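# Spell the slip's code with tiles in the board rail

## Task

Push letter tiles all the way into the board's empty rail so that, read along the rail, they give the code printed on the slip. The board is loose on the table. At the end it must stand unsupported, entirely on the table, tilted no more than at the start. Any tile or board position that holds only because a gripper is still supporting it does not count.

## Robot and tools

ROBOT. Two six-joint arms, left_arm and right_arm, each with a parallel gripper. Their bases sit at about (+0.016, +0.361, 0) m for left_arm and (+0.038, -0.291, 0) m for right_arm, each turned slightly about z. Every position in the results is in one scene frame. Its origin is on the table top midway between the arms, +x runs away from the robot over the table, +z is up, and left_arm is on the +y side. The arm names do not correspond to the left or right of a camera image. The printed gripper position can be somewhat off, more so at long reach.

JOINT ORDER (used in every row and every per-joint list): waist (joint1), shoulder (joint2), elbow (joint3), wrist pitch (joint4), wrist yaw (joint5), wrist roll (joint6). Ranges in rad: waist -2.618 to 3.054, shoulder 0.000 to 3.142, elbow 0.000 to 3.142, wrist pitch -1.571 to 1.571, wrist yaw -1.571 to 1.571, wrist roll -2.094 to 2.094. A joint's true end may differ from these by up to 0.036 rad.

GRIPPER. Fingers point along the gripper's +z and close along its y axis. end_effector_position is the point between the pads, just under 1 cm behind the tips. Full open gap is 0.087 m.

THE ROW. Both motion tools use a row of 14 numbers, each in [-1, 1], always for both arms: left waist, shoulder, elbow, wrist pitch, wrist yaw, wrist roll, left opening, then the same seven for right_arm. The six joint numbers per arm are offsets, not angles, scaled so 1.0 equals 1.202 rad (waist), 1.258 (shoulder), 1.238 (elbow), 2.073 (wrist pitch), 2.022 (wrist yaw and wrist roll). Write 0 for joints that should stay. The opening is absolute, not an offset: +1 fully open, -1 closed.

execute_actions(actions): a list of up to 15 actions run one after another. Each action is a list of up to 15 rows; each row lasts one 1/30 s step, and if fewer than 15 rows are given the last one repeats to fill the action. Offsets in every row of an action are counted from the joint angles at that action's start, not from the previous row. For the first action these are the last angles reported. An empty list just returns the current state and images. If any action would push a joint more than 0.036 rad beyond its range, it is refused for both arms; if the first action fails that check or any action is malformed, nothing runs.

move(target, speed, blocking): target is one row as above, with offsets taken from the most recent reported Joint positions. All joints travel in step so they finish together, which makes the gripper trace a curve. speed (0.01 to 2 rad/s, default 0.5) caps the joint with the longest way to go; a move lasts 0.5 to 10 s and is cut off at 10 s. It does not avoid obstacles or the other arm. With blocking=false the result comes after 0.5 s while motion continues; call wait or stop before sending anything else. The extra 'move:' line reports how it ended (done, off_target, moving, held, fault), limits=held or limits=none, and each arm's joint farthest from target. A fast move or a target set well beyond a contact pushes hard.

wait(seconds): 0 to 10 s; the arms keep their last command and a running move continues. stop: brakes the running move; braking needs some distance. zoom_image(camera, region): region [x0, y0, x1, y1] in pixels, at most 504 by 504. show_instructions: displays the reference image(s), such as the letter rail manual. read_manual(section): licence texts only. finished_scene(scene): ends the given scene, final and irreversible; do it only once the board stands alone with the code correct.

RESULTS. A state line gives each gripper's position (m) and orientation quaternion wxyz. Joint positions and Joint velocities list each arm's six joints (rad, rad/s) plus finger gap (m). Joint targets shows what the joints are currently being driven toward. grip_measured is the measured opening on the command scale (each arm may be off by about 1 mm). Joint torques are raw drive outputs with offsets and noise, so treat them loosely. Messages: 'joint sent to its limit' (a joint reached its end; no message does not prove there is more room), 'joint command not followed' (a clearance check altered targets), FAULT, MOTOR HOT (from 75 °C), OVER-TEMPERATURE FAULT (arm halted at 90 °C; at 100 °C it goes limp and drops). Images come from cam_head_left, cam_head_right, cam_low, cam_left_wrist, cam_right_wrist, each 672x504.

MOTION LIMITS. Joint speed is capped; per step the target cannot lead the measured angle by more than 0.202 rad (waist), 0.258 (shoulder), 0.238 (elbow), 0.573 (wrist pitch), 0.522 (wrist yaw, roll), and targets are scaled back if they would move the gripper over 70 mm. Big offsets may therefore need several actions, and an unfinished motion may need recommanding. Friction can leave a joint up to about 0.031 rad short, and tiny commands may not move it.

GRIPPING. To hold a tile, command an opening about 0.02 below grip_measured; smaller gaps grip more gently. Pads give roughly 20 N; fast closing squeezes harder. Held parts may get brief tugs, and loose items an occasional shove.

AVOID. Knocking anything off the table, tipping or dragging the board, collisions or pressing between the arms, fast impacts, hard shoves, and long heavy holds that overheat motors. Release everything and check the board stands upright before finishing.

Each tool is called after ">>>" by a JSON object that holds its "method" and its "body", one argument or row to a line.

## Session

>>> {"method": "show_instructions", "body": {

}}

>>> {"method": "execute_actions", "body": {
  "actions": []
}}

Reference images for this scene: letter rail manual.

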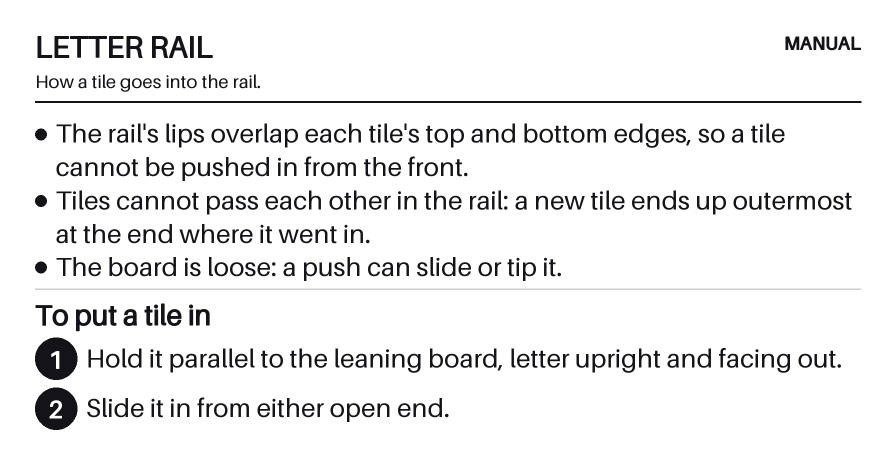

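Scene clock: 0.00 s.
left_arm: end_effector_position=(+0.0926, +0.6619, +0.3142) grip_measured=+1.000 end_effector_quat_wxyz=(-0.646, +0.730, -0.206, -0.078) | right_arm: end_effector_position=(+0.2749, -0.3664, +0.1383) grip_measured=+0.995 end_effector_quat_wxyz=(-0.130, +0.949, +0.220, +0.182)
Joint names: [waist, shoulder, elbow, wrist pitch, wrist yaw, wrist roll]
Joint positions: left_arm=[ 1.543  0.738  0.807 -0.223  0.066 -1.165  0.087] | right_arm=[-0.662  1.351  1.04  -1.285 -0.451  1.907  0.087]
Joint velocities: left_arm=[ 0.002  0.007  0.012 -0.007  0.007 -0.037  0.   ] | right_arm=[ 0.007  0.012 -0.012  0.022  0.051  0.066 -0.   ]
Joint torques (N m, as the arm reports them, + toward a larger angle): no reading
Motor temperatures (°C, as the motors report them): left_arm=[27 27 27 30 27 27] | right_arm=[27 30 29 29 25 25]
Joint targets: left_arm=[1.543 0.738 0.807 -0.223 0.066 -1.165] | right_arm=[-0.662 1.351 1.040 -1.285 -0.451 1.907]

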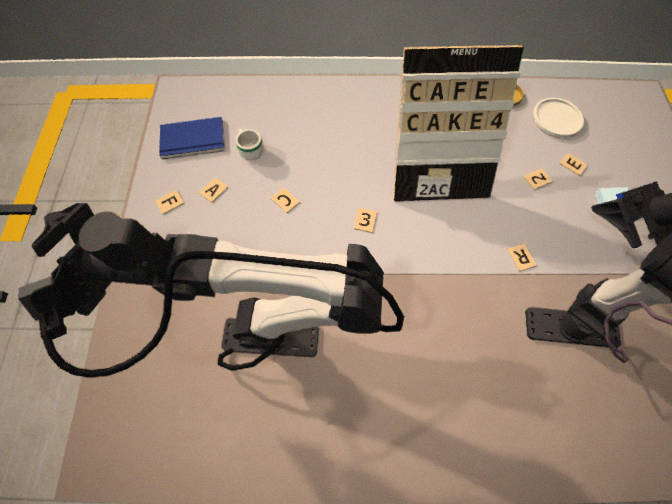

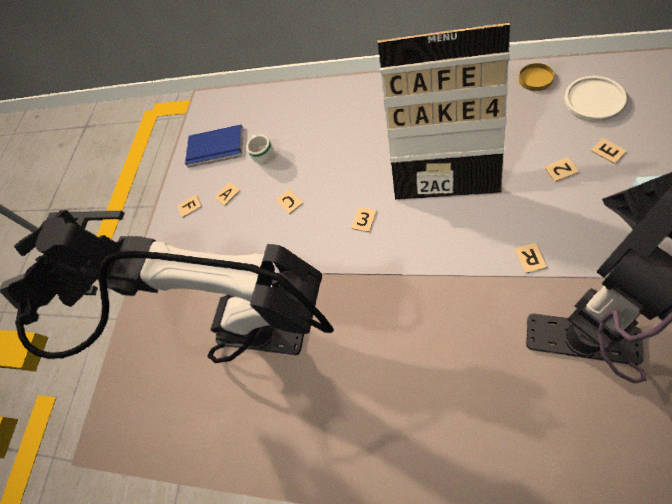

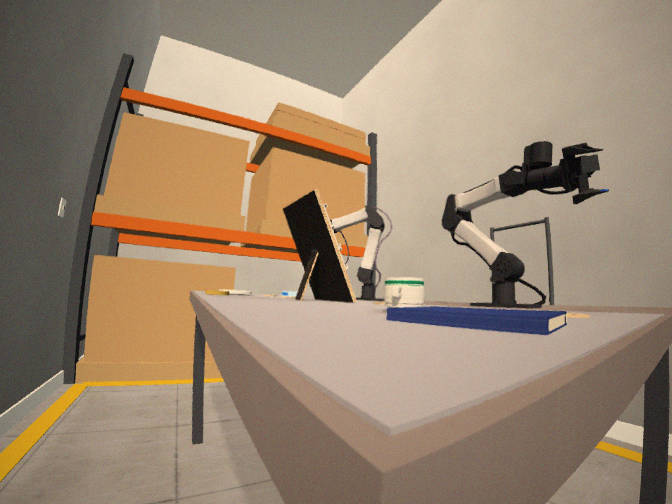

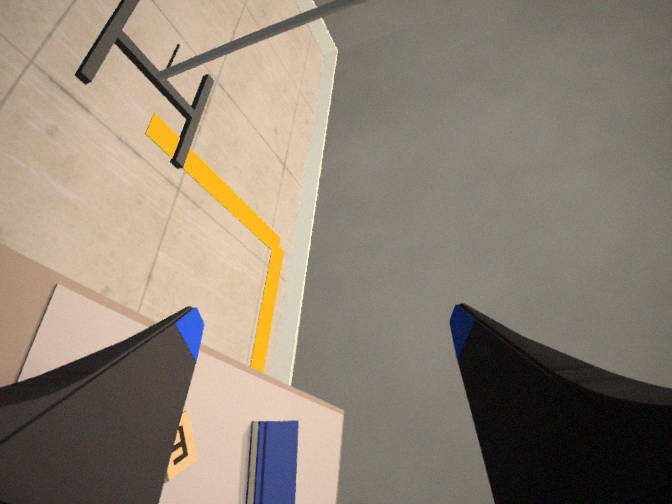

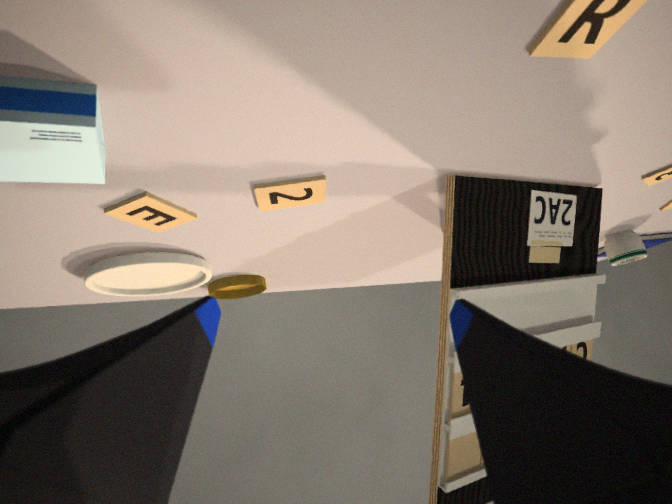

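>>> {"method": "zoom_image", "body": {
  "camera": "cam_head_left",
  "region": [380,30,632,230]
}}

>>> {"method": "zoom_image", "body": {
  "camera": "cam_head_left",
  "region": [140,110,392,250]
}}

>>> {"method": "zoom_image", "body": {
  "camera": "cam_low",
  "region": [260,180,386,310]
}}

Region (380, 30, 632, 230) of cam_head_left's 672x504 image, scaled by 2.000, with more detail than that image has; it fills the top 400 rows of this view, and the rest is white.

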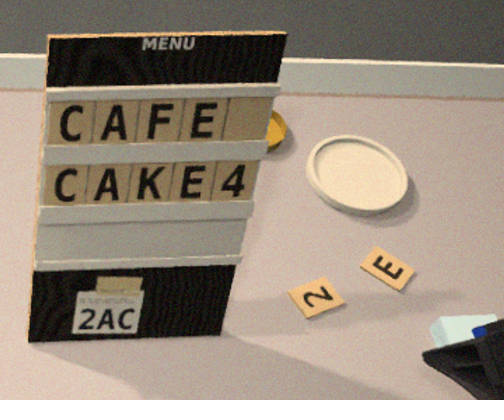

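Region (140, 110, 392, 250) of cam_head_left's 672x504 image, scaled by 2.000, with more detail than that image has.

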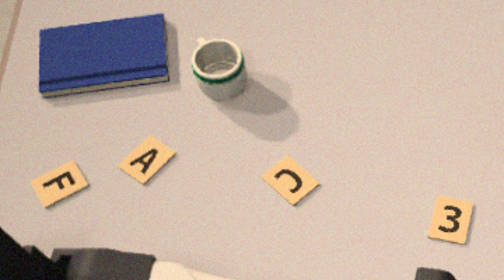

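Region (260, 180, 386, 310) of cam_low's 672x504 image, scaled by 3.877, with more detail than that image has; it fills the left 488 columns of this view, and the rest is white.

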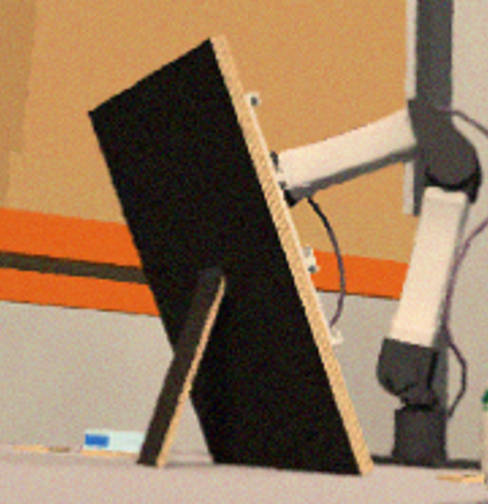

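>>> {"method": "move", "body": {
  "target": [-0.9,0.3,0.2,-0.385,-0.04,0.9,0.65,0.573,0.645,0.555,0.081,0.229,-0.406,0.6],
  "speed": 1.5
}}

Scene clock: 2.97 s.
left_arm: end_effector_position=(+0.2261, +0.4807, +0.1599) grip_measured=+0.650 end_effector_quat_wxyz=(+0.217, +0.114, +0.961, +0.128) | right_arm: end_effector_position=(+0.4357, -0.2890, +0.0381) grip_measured=+0.600 end_effector_quat_wxyz=(+0.008, +0.558, +0.830, +0.004)
Joint names: [waist, shoulder, elbow, wrist pitch, wrist yaw, wrist roll]
Joint positions: left_arm=[ 0.471  1.097  1.038 -1.003 -0.002  0.648  0.072] | right_arm=[ 0.024  2.143  1.714 -1.123  0.001  1.095  0.07 ]
Joint velocities: left_arm=[-0.012  0.012 -0.022 -0.007  0.066 -0.037 -0.   ] | right_arm=[ 0.002 -0.012  0.007 -0.007  0.037 -0.007 -0.001]
Joint torques (N m, as the arm reports them, + toward a larger angle): left_arm=[-1.05 -1.34 10.52  1.35 -0.09 -0.1 ] | right_arm=[  0.04 -11.04   7.66   0.33   0.21  -0.15]
Motor temperatures (°C, as the motors report them): left_arm=[27 27 28 31 27 27] | right_arm=[27 30 30 29 25 25]
Joint targets: left_arm=[0.461 1.115 1.055 -1.021 -0.015 0.655] | right_arm=[0.027 2.162 1.727 -1.116 0.012 1.086]
move: done; limits=none; left_arm: farthest joint: the shoulder, 0.019 radians from its target (0.378 radians at the start); right_arm: farthest joint: the shoulder, 0.019 radians from its target (0.812 radians at the start)

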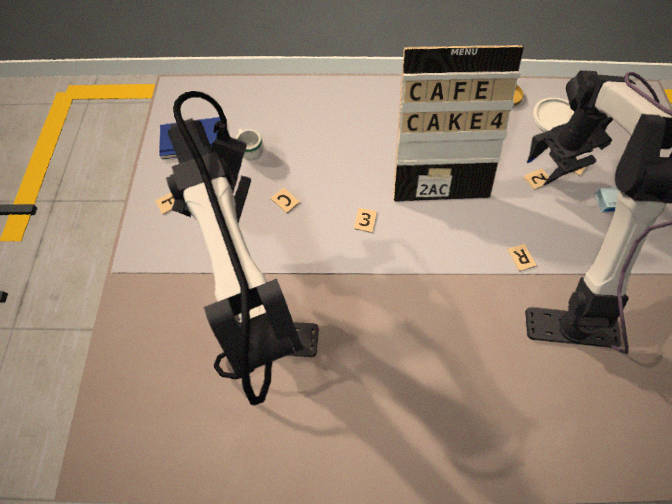

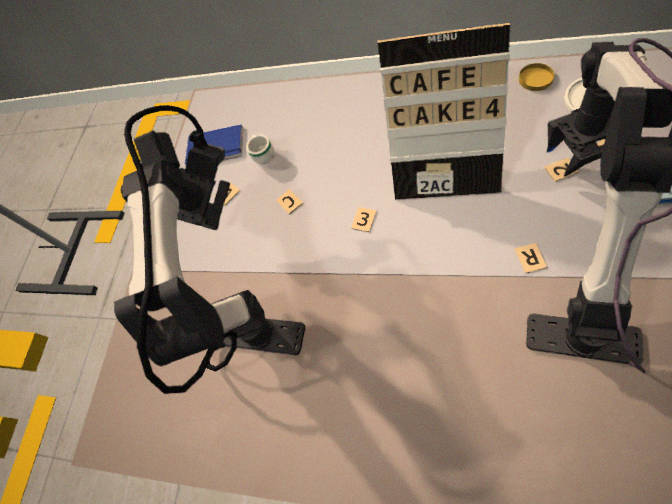

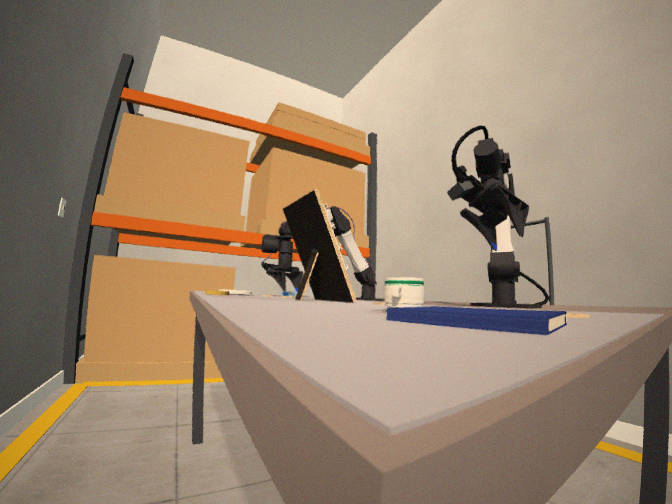

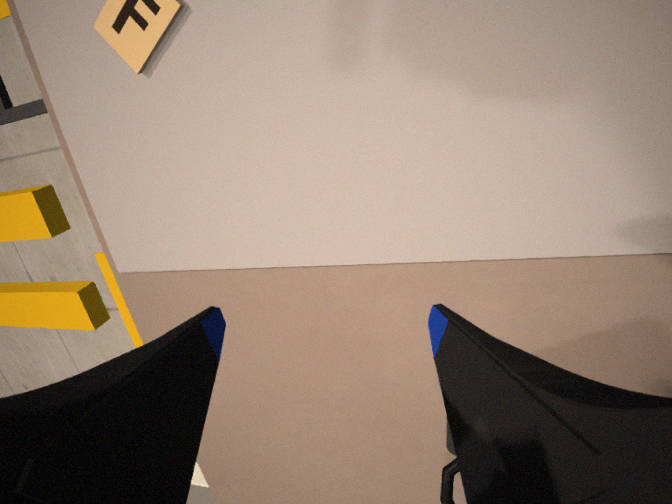

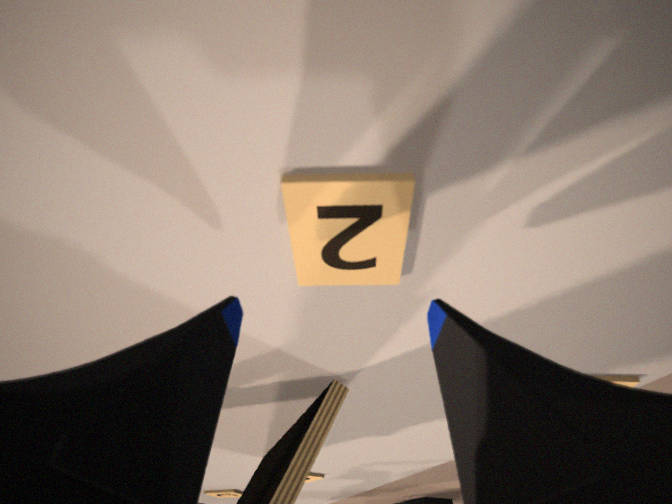

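>>> {"method": "move", "body": {
  "target": [-0.471,0.61,0.211,0,0,0.707,0.65,-0.02,0.07,0,0.012,0,0,0.6],
  "speed": 1.5
}}

Scene clock: 5.07 s.
left_arm: end_effector_position=(+0.3709, +0.3454, +0.0376) grip_measured=+0.650 end_effector_quat_wxyz=(+0.002, +0.896, +0.444, +0.004) | right_arm: end_effector_position=(+0.4339, -0.2947, +0.0142) grip_measured=+0.600 end_effector_quat_wxyz=(-0.013, +0.564, +0.826, -0.007)
Joint names: [waist, shoulder, elbow, wrist pitch, wrist yaw, wrist roll]
Joint positions: left_arm=[-0.089  1.847  1.281 -0.996 -0.002  2.071  0.072] | right_arm=[ 0.009  2.206  1.714 -1.108  0.001  1.095  0.07 ]
Joint velocities: left_arm=[-0.002  0.012 -0.012 -0.007 -0.066 -0.037  0.   ] | right_arm=[-0.017 -0.017 -0.007  0.007 -0.007 -0.007  0.   ]
Joint torques (N m, as the arm reports them, + toward a larger angle): left_arm=[-0.82 -7.77  9.23  0.33  0.06 -0.09] | right_arm=[ -0.94 -10.91   6.52   0.31   0.06  -0.12]
Motor temperatures (°C, as the motors report them): left_arm=[27 27 28 31 27 27] | right_arm=[27 31 30 29 25 25]
Joint targets: left_arm=[-0.096 1.864 1.299 -1.003 -0.002 2.078] | right_arm=[-0.000 2.231 1.714 -1.098 0.001 1.095]
move: off_target (right_arm); limits=none; left_arm: farthest joint: the elbow, 0.018 radians from its target (0.261 radians at the start); right_arm: farthest joint: the shoulder, 0.025 radians from its target (0.088 radians at the start)

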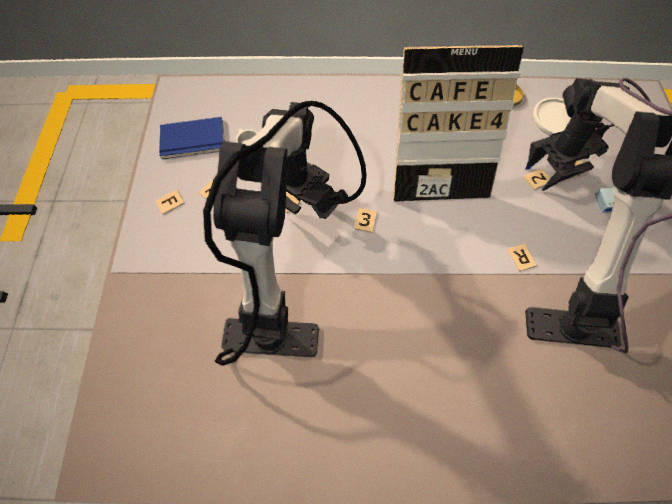

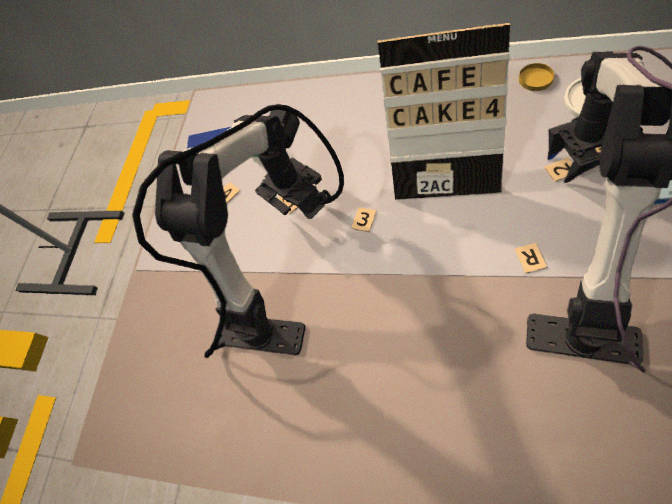

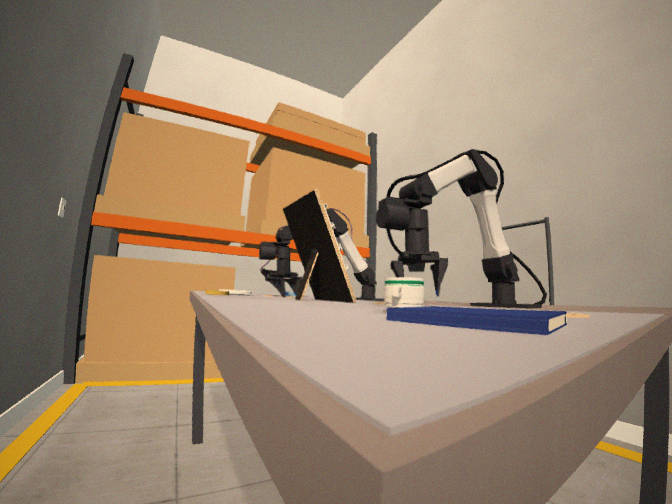

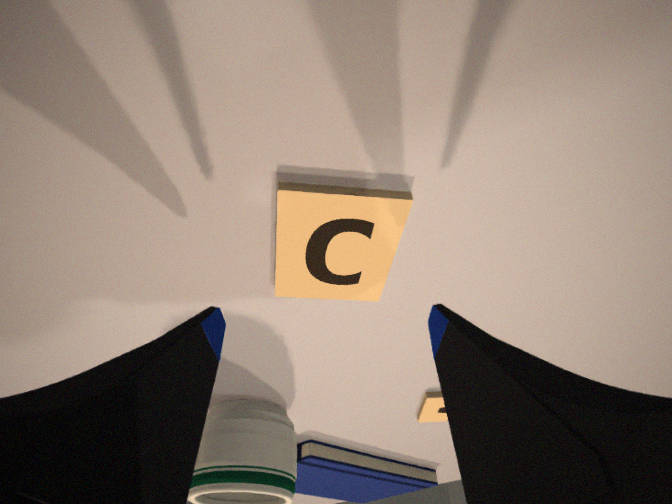

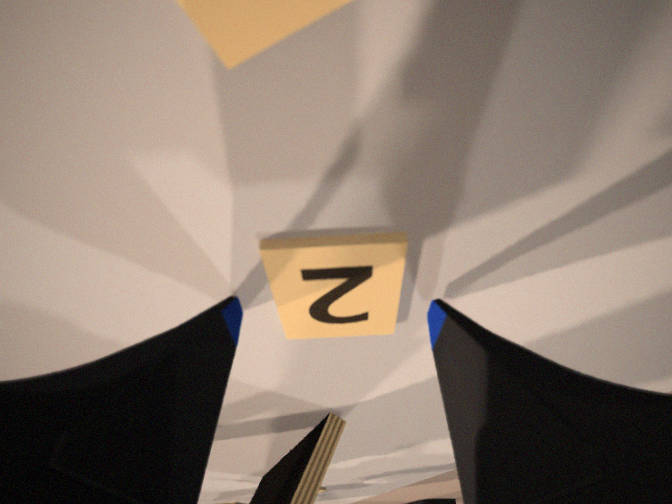

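>>> {"method": "move", "body": {
  "target": [0,0.043,-0.075,0.056,0,0.01,0.65,0,0.015,0,0.012,0,0,0.12],
  "speed": 0.2
}}

>>> {"method": "execute_actions", "body": {
  "actions": [
    [[0,0.012,0,0,0,0,0.55,0,0.015,0,0,0,0,0.07],[0,0.012,0,0,0,0,0.45,0,0.015,0,0,0,0,0.02],[0,0.012,0,0,0,0,0.36,0,0.015,0,0,0,0,-0.04],[0,0.012,0,0,0,0,0.28,0,0.015,0,0,0,0,-0.12],[0,0.012,0,0,0,0,0.21,0,0.015,0,0,0,0,-0.12],[0,0.012,0,0,0,0,0.15,0,0.015,0,0,0,0,-0.12],[0,0.012,0,0,0,0,0.1,0,0,0,0,0,0,-0.12],[0,0.012,0,0,0,0,0.05,0,0,0,0,0,0,-0.12],[0,0.012,0,0,0,0,0,0,0,0,0,0,0,-0.12],[0,0.012,0,0,0,0,-0.05,0,0,0,0,0,0,-0.12],[0,0.012,0,0,0,0,-0.12,0,0,0,0,0,0,-0.12]]
  ]
}}

Scene clock: 6.60 s.
left_arm: end_effector_position=(+0.3718, +0.3449, +0.0116) grip_measured=+0.650 end_effector_quat_wxyz=(+0.003, +0.899, +0.438, +0.007) | right_arm: end_effector_position=(+0.4378, -0.2951, +0.0138) grip_measured=+0.120 end_effector_quat_wxyz=(-0.006, +0.564, +0.826, -0.004)
Joint names: [waist, shoulder, elbow, wrist pitch, wrist yaw, wrist roll]
Joint positions: left_arm=[-0.089  1.88   1.214 -0.89  -0.002  2.086  0.072] | right_arm=[ 0.009  2.206  1.714 -1.092  0.001  1.095  0.049]
Joint velocities: left_arm=[-0.017  0.012 -0.002 -0.007  0.037  0.022 -0.001] | right_arm=[ 0.007  0.007 -0.017 -0.037 -0.022  0.022  0.   ]
Joint torques (N m, as the arm reports them, + toward a larger angle): left_arm=[-0.31 -7.56  4.79  0.51  0.06 -0.07] | right_arm=[ -0.19 -11.63   6.67   0.31   0.08  -0.06]
Motor temperatures (°C, as the motors report them): left_arm=[27 27 28 31 27 27] | right_arm=[27 32 30 29 25 25]
Joint targets: left_arm=[-0.089 1.901 1.188 -0.880 -0.002 2.092] | right_arm=[0.009 2.225 1.714 -1.083 0.001 1.095]
move: off_target (left_arm); limits=none; left_arm: farthest joint: the elbow, 0.026 radians from its target (0.093 radians at the start); right_arm: farthest joint: the shoulder, 0.019 radians from its target (0.019 radians at the start)

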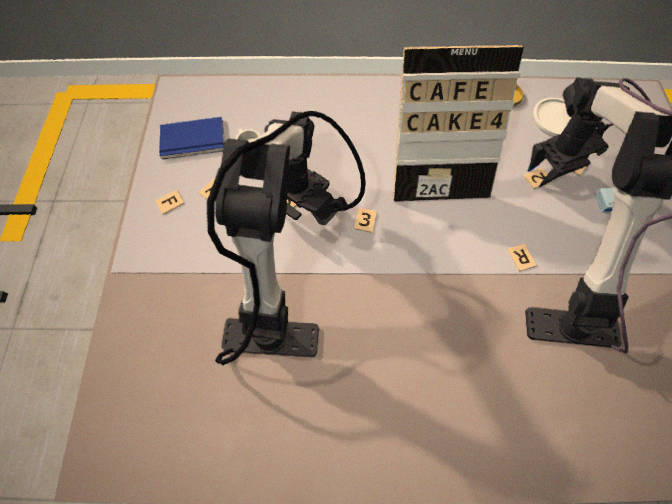

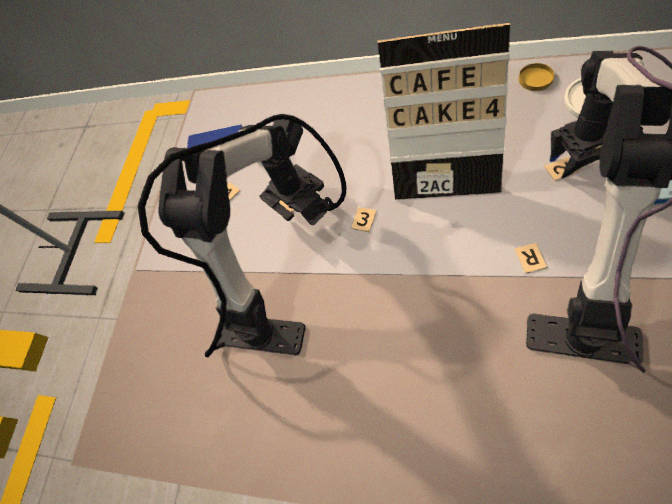

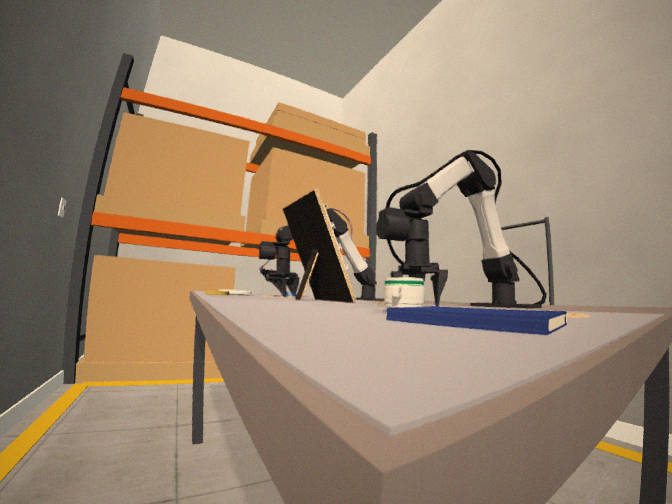

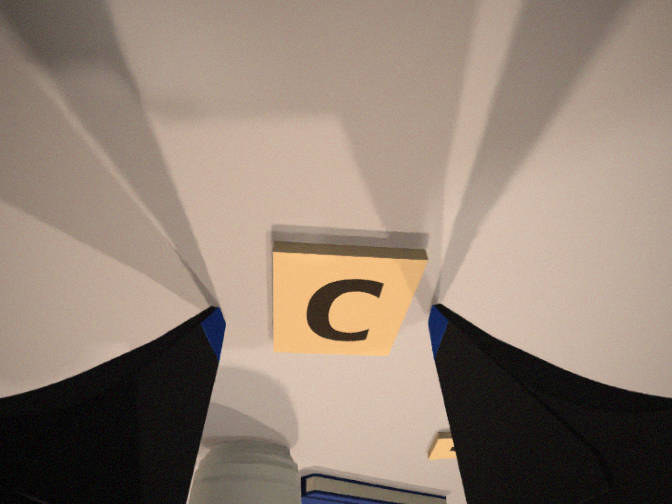

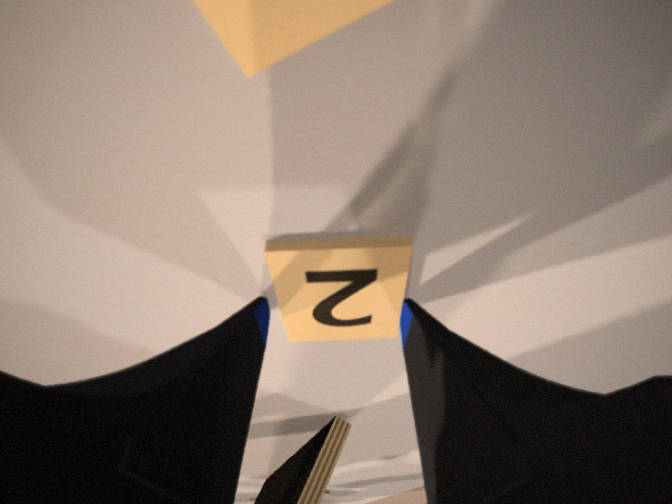

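Scene clock: 7.10 s.
left_arm: end_effector_position=(+0.3718, +0.3449, +0.0116) grip_measured=-0.009 end_effector_quat_wxyz=(+0.003, +0.899, +0.438, +0.007) | right_arm: end_effector_position=(+0.4378, -0.2951, +0.0138) grip_measured=-0.034 end_effector_quat_wxyz=(-0.006, +0.564, +0.826, -0.004)
Joint names: [waist, shoulder, elbow, wrist pitch, wrist yaw, wrist roll]
Joint positions: left_arm=[-0.089  1.88   1.214 -0.89  -0.002  2.086  0.043] | right_arm=[ 0.009  2.206  1.714 -1.092  0.001  1.095  0.042]
Joint velocities: left_arm=[-0.002 -0.007 -0.037 -0.066  0.007  0.007  0.   ] | right_arm=[-0.007  0.017 -0.002  0.007 -0.125  0.007 -0.   ]
Joint torques (N m, as the arm reports them, + toward a larger angle): left_arm=[-0.34 -8.    7.25  0.41  0.06 -0.14] | right_arm=[ -0.08 -13.5    6.51   0.21   0.01  -0.11]
Motor temperatures (°C, as the motors report them): left_arm=[27 28 28 31 27 27] | right_arm=[27 32 30 29 25 25]
Joint targets: left_arm=[-0.089 1.895 1.214 -0.890 -0.002 2.086] | right_arm=[0.009 2.206 1.714 -1.092 0.001 1.095]

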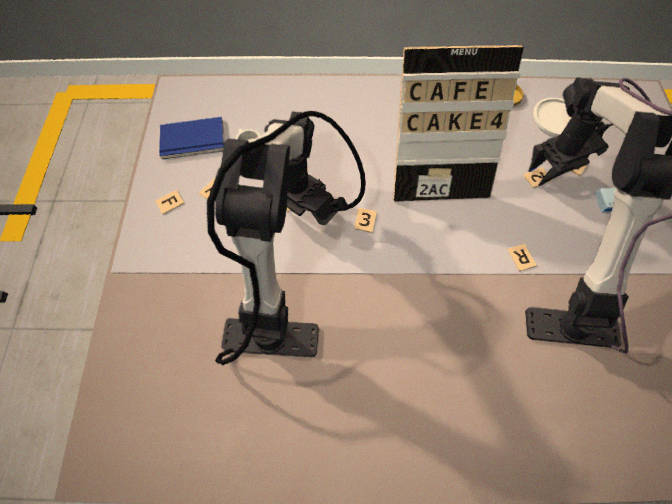

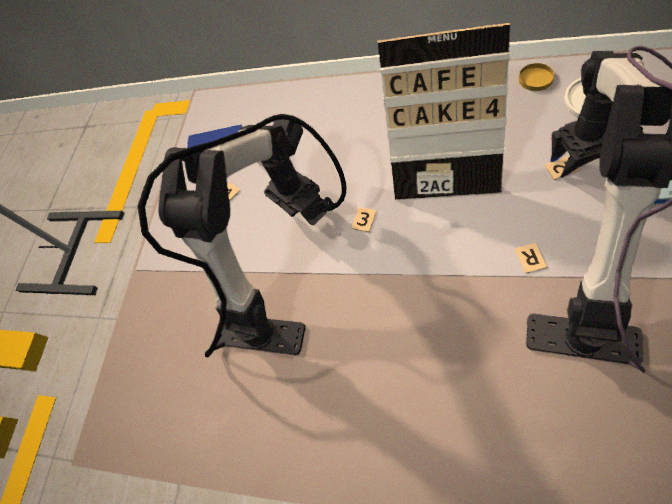

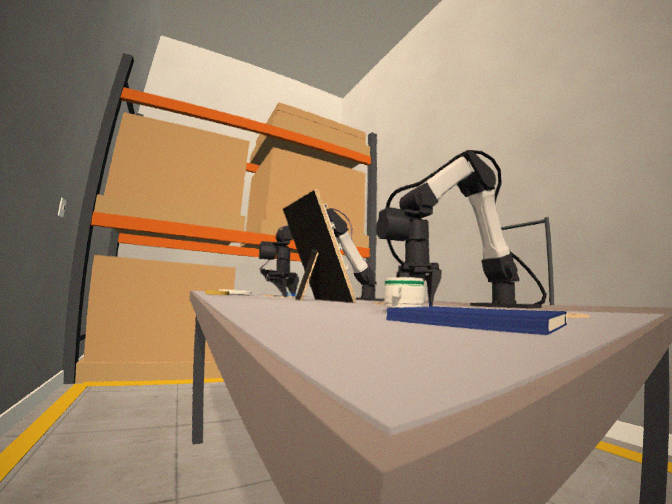

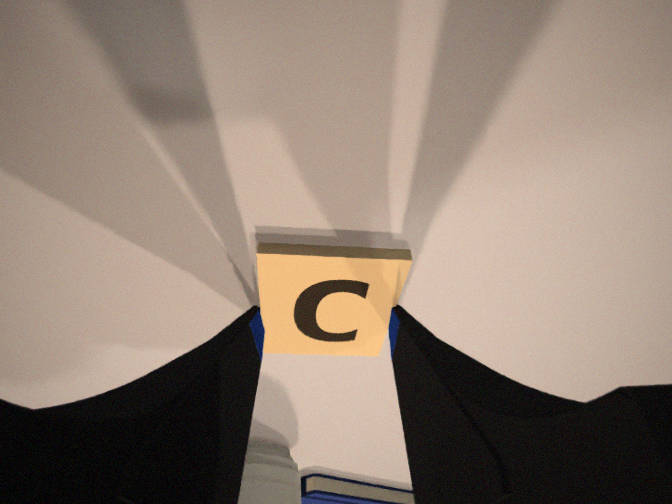

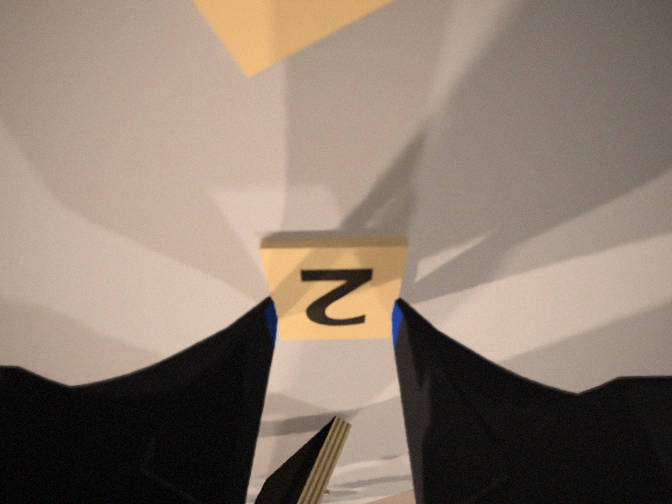

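>>> {"method": "execute_actions", "body": {
  "actions": [
    [[0,0,0,0,0,-0.02,-0.12,0,-0.02,0,0,0,0,-0.12],[0,0,0,0,0,-0.04,-0.12,0,-0.03,0,0,0,0,-0.12],[0,0,0,0,0,-0.06,-0.12,0,-0.04,0,0,0,0,-0.12],[0,0,0,0,0,-0.07,-0.12,0,-0.05,0,0,0,0,-0.12]],
    [[0,0,0,0,0,0,0.3,0,0,0,0,0,0,-0.12],[0,0,0,0,0,0,0.3,0,0,0,0,0,0,-0.12],[0,0,0,0,0,0,0.3,0,0,0,0,0,0,-0.12],[0,0,0,0,0,0,0.3,0,0,0,0,0,0,-0.12],[0,0,0,0,0,0.03,0.3,0,0,0,0,0,0,-0.12],[0,0,0,-0.015,0,0.053,0.3,0,0,0,0,0,0,-0.12]],
    [[0,0.022,0,0,0,0,0.3,0,0,0,0,0,0,-0.12],[0,0.022,0,0,0,0,0.3,0,0,0,0,0,0,-0.12],[0,0.022,0,0,0,0,0.25,0,0,0,0,0,0,-0.12],[0,0.022,0,0,0,0,0.2,0,0,0,0,0,0,-0.12],[0,0.015,0,0,0,0,0.15,0,0,0,0,0,0,-0.12],[0,0.015,0,0,0,0,0.1,0,0,0,0,0,0,-0.12],[0,0.015,0,0,0,0,0.05,0,0,0,0,0,0,-0.12],[0,0.015,0,0,0,0,0,0,0,0,0,0,0,-0.12],[0,0.015,0,0,0,0,-0.05,0,0,0,0,0,0,-0.12],[0,0.015,0,0,0,0,-0.12,0,0,0,0,0,0,-0.12]]
  ]
}}

Scene clock: 8.83 s.
left_arm: end_effector_position=(+0.3665, +0.3465, +0.0112) grip_measured=-0.017 end_effector_quat_wxyz=(-0.001, +0.890, +0.455, +0.000) | right_arm: end_effector_position=(+0.4431, -0.2956, +0.0368) grip_measured=-0.034 end_effector_quat_wxyz=(+0.021, +0.563, +0.826, +0.011)
Joint names: [waist, shoulder, elbow, wrist pitch, wrist yaw, wrist roll]
Joint positions: left_arm=[-0.089  1.88   1.214 -0.906 -0.002  2.047  0.043] | right_arm=[ 0.009  2.146  1.714 -1.092  0.001  1.095  0.042]
Joint velocities: left_arm=[ 0.017 -0.027  0.002 -0.051 -0.022  0.022 -0.   ] | right_arm=[ 0.002 -0.022  0.002  0.051  0.007 -0.066 -0.   ]
Joint torques (N m, as the arm reports them, + toward a larger angle): left_arm=[-0.32 -7.69  7.19  0.38  0.06 -0.14] | right_arm=[ -0.08 -12.98   6.7    0.33   0.07  -0.09]
Motor temperatures (°C, as the motors report them): left_arm=[27 28 28 31 27 27] | right_arm=[27 32 30 29 25 25]
Joint targets: left_arm=[-0.089 1.899 1.214 -0.906 -0.002 2.047] | right_arm=[0.009 2.146 1.714 -1.092 0.001 1.095]

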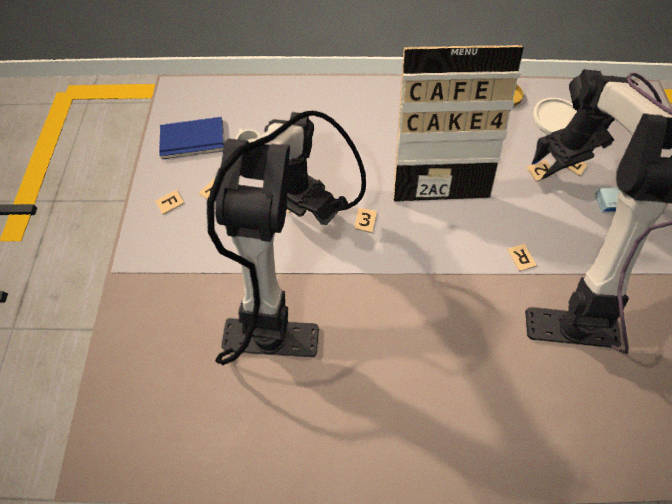

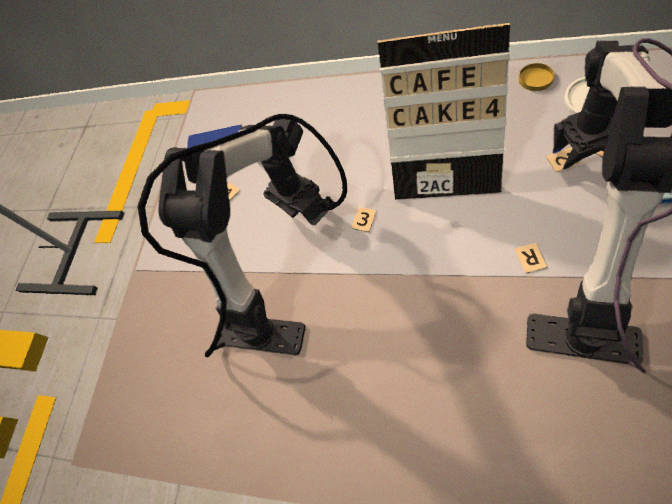

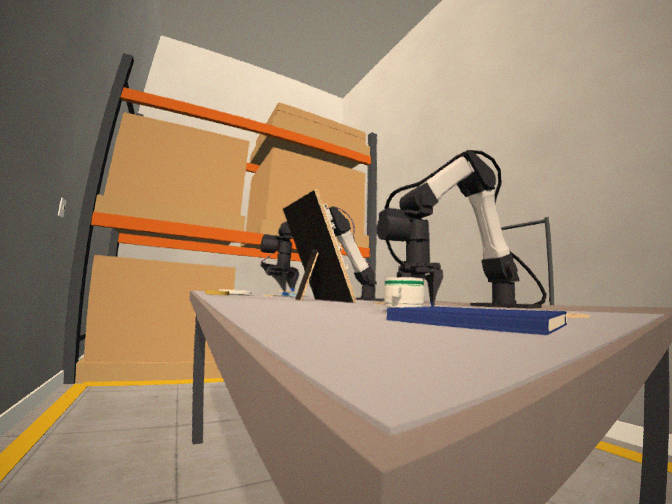

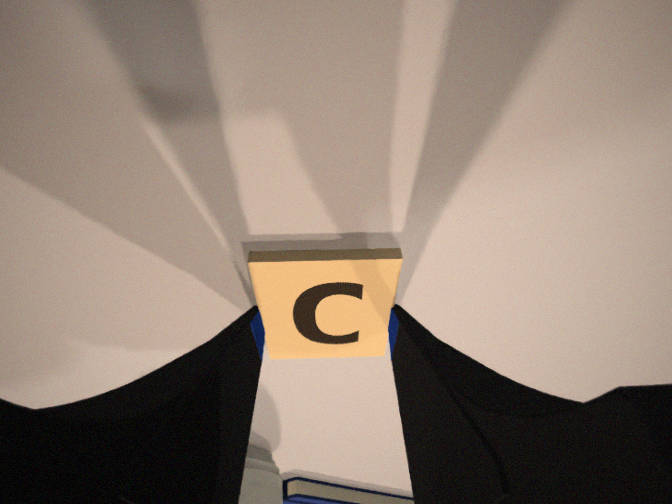

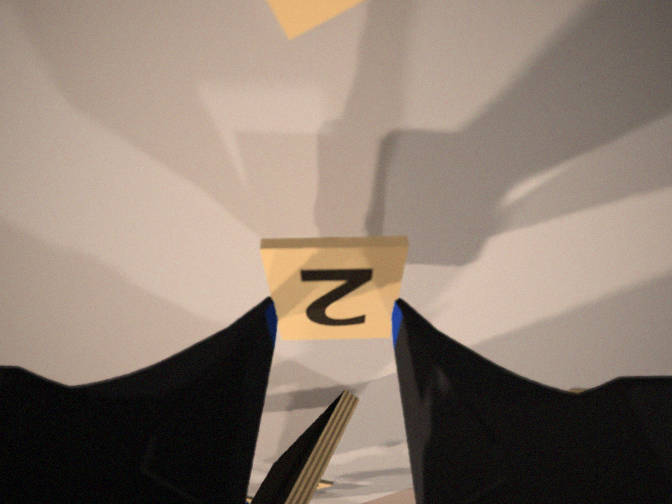

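>>> {"method": "execute_actions", "body": {
  "actions": []
}}

Scene clock: 9.30 s.
left_arm: end_effector_position=(+0.3665, +0.3465, +0.0112) grip_measured=-0.017 end_effector_quat_wxyz=(-0.001, +0.890, +0.455, +0.000) | right_arm: end_effector_position=(+0.4431, -0.2956, +0.0368) grip_measured=-0.034 end_effector_quat_wxyz=(+0.021, +0.563, +0.826, +0.011)
Joint names: [waist, shoulder, elbow, wrist pitch, wrist yaw, wrist roll]
Joint positions: left_arm=[-0.089  1.88   1.214 -0.906 -0.002  2.047  0.043] | right_arm=[ 0.009  2.146  1.714 -1.092  0.001  1.095  0.042]
Joint velocities: left_arm=[ 0.002 -0.007 -0.022  0.051  0.081 -0.007 -0.001] | right_arm=[-0.002  0.007  0.002  0.022 -0.037 -0.037  0.001]
Joint torques (N m, as the arm reports them, + toward a larger angle): left_arm=[-0.33 -7.7   7.17  0.37  0.06 -0.14] | right_arm=[  0.   -13.01   6.66   0.32   0.09  -0.09]
Motor temperatures (°C, as the motors report them): left_arm=[27 28 28 31 27 27] | right_arm=[27 33 31 29 25 25]
Joint targets: left_arm=[-0.089 1.899 1.214 -0.906 -0.002 2.047] | right_arm=[0.009 2.146 1.714 -1.092 0.001 1.095]

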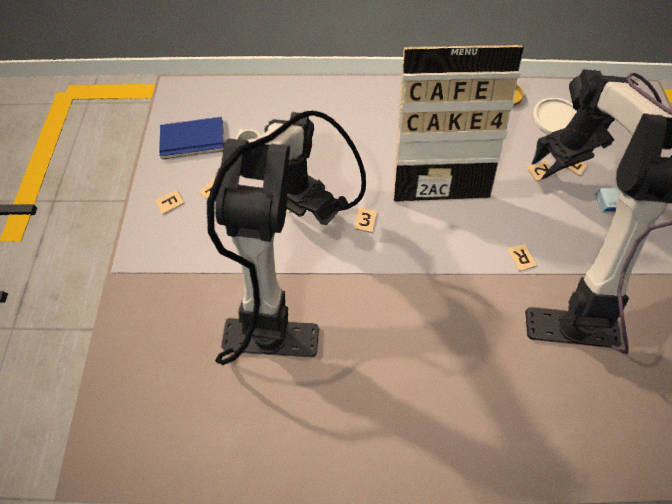

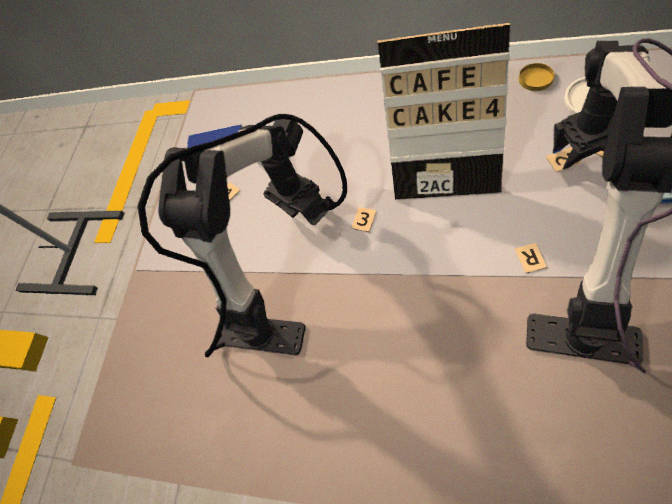

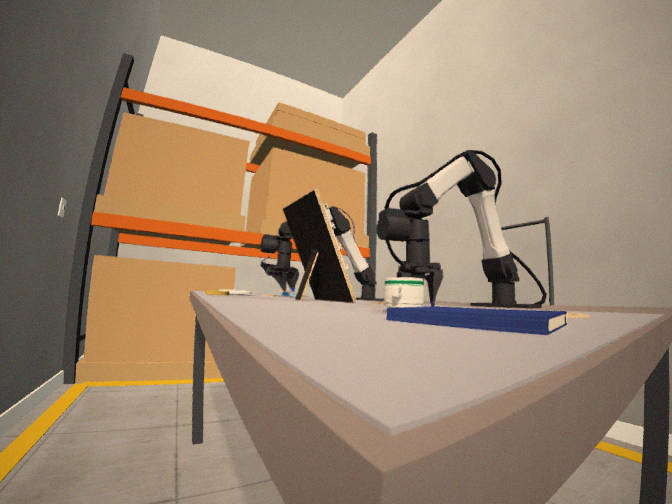

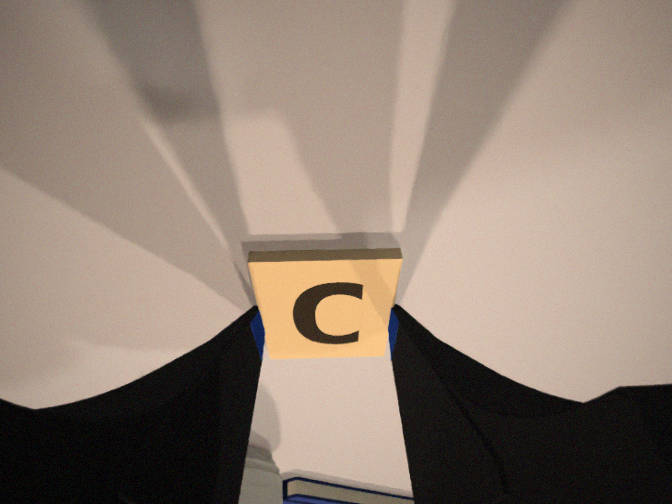

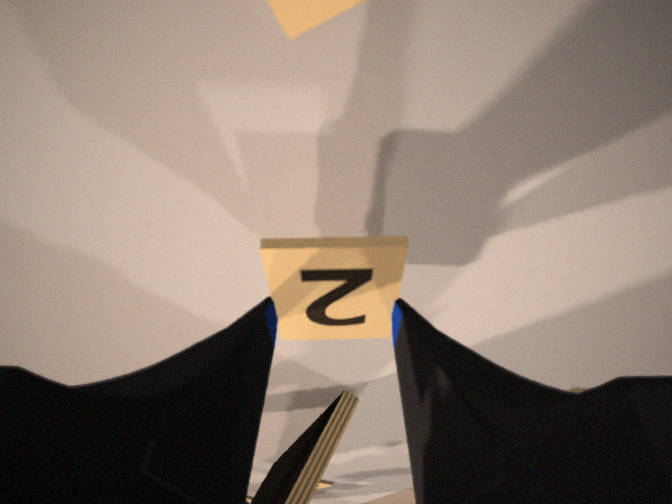

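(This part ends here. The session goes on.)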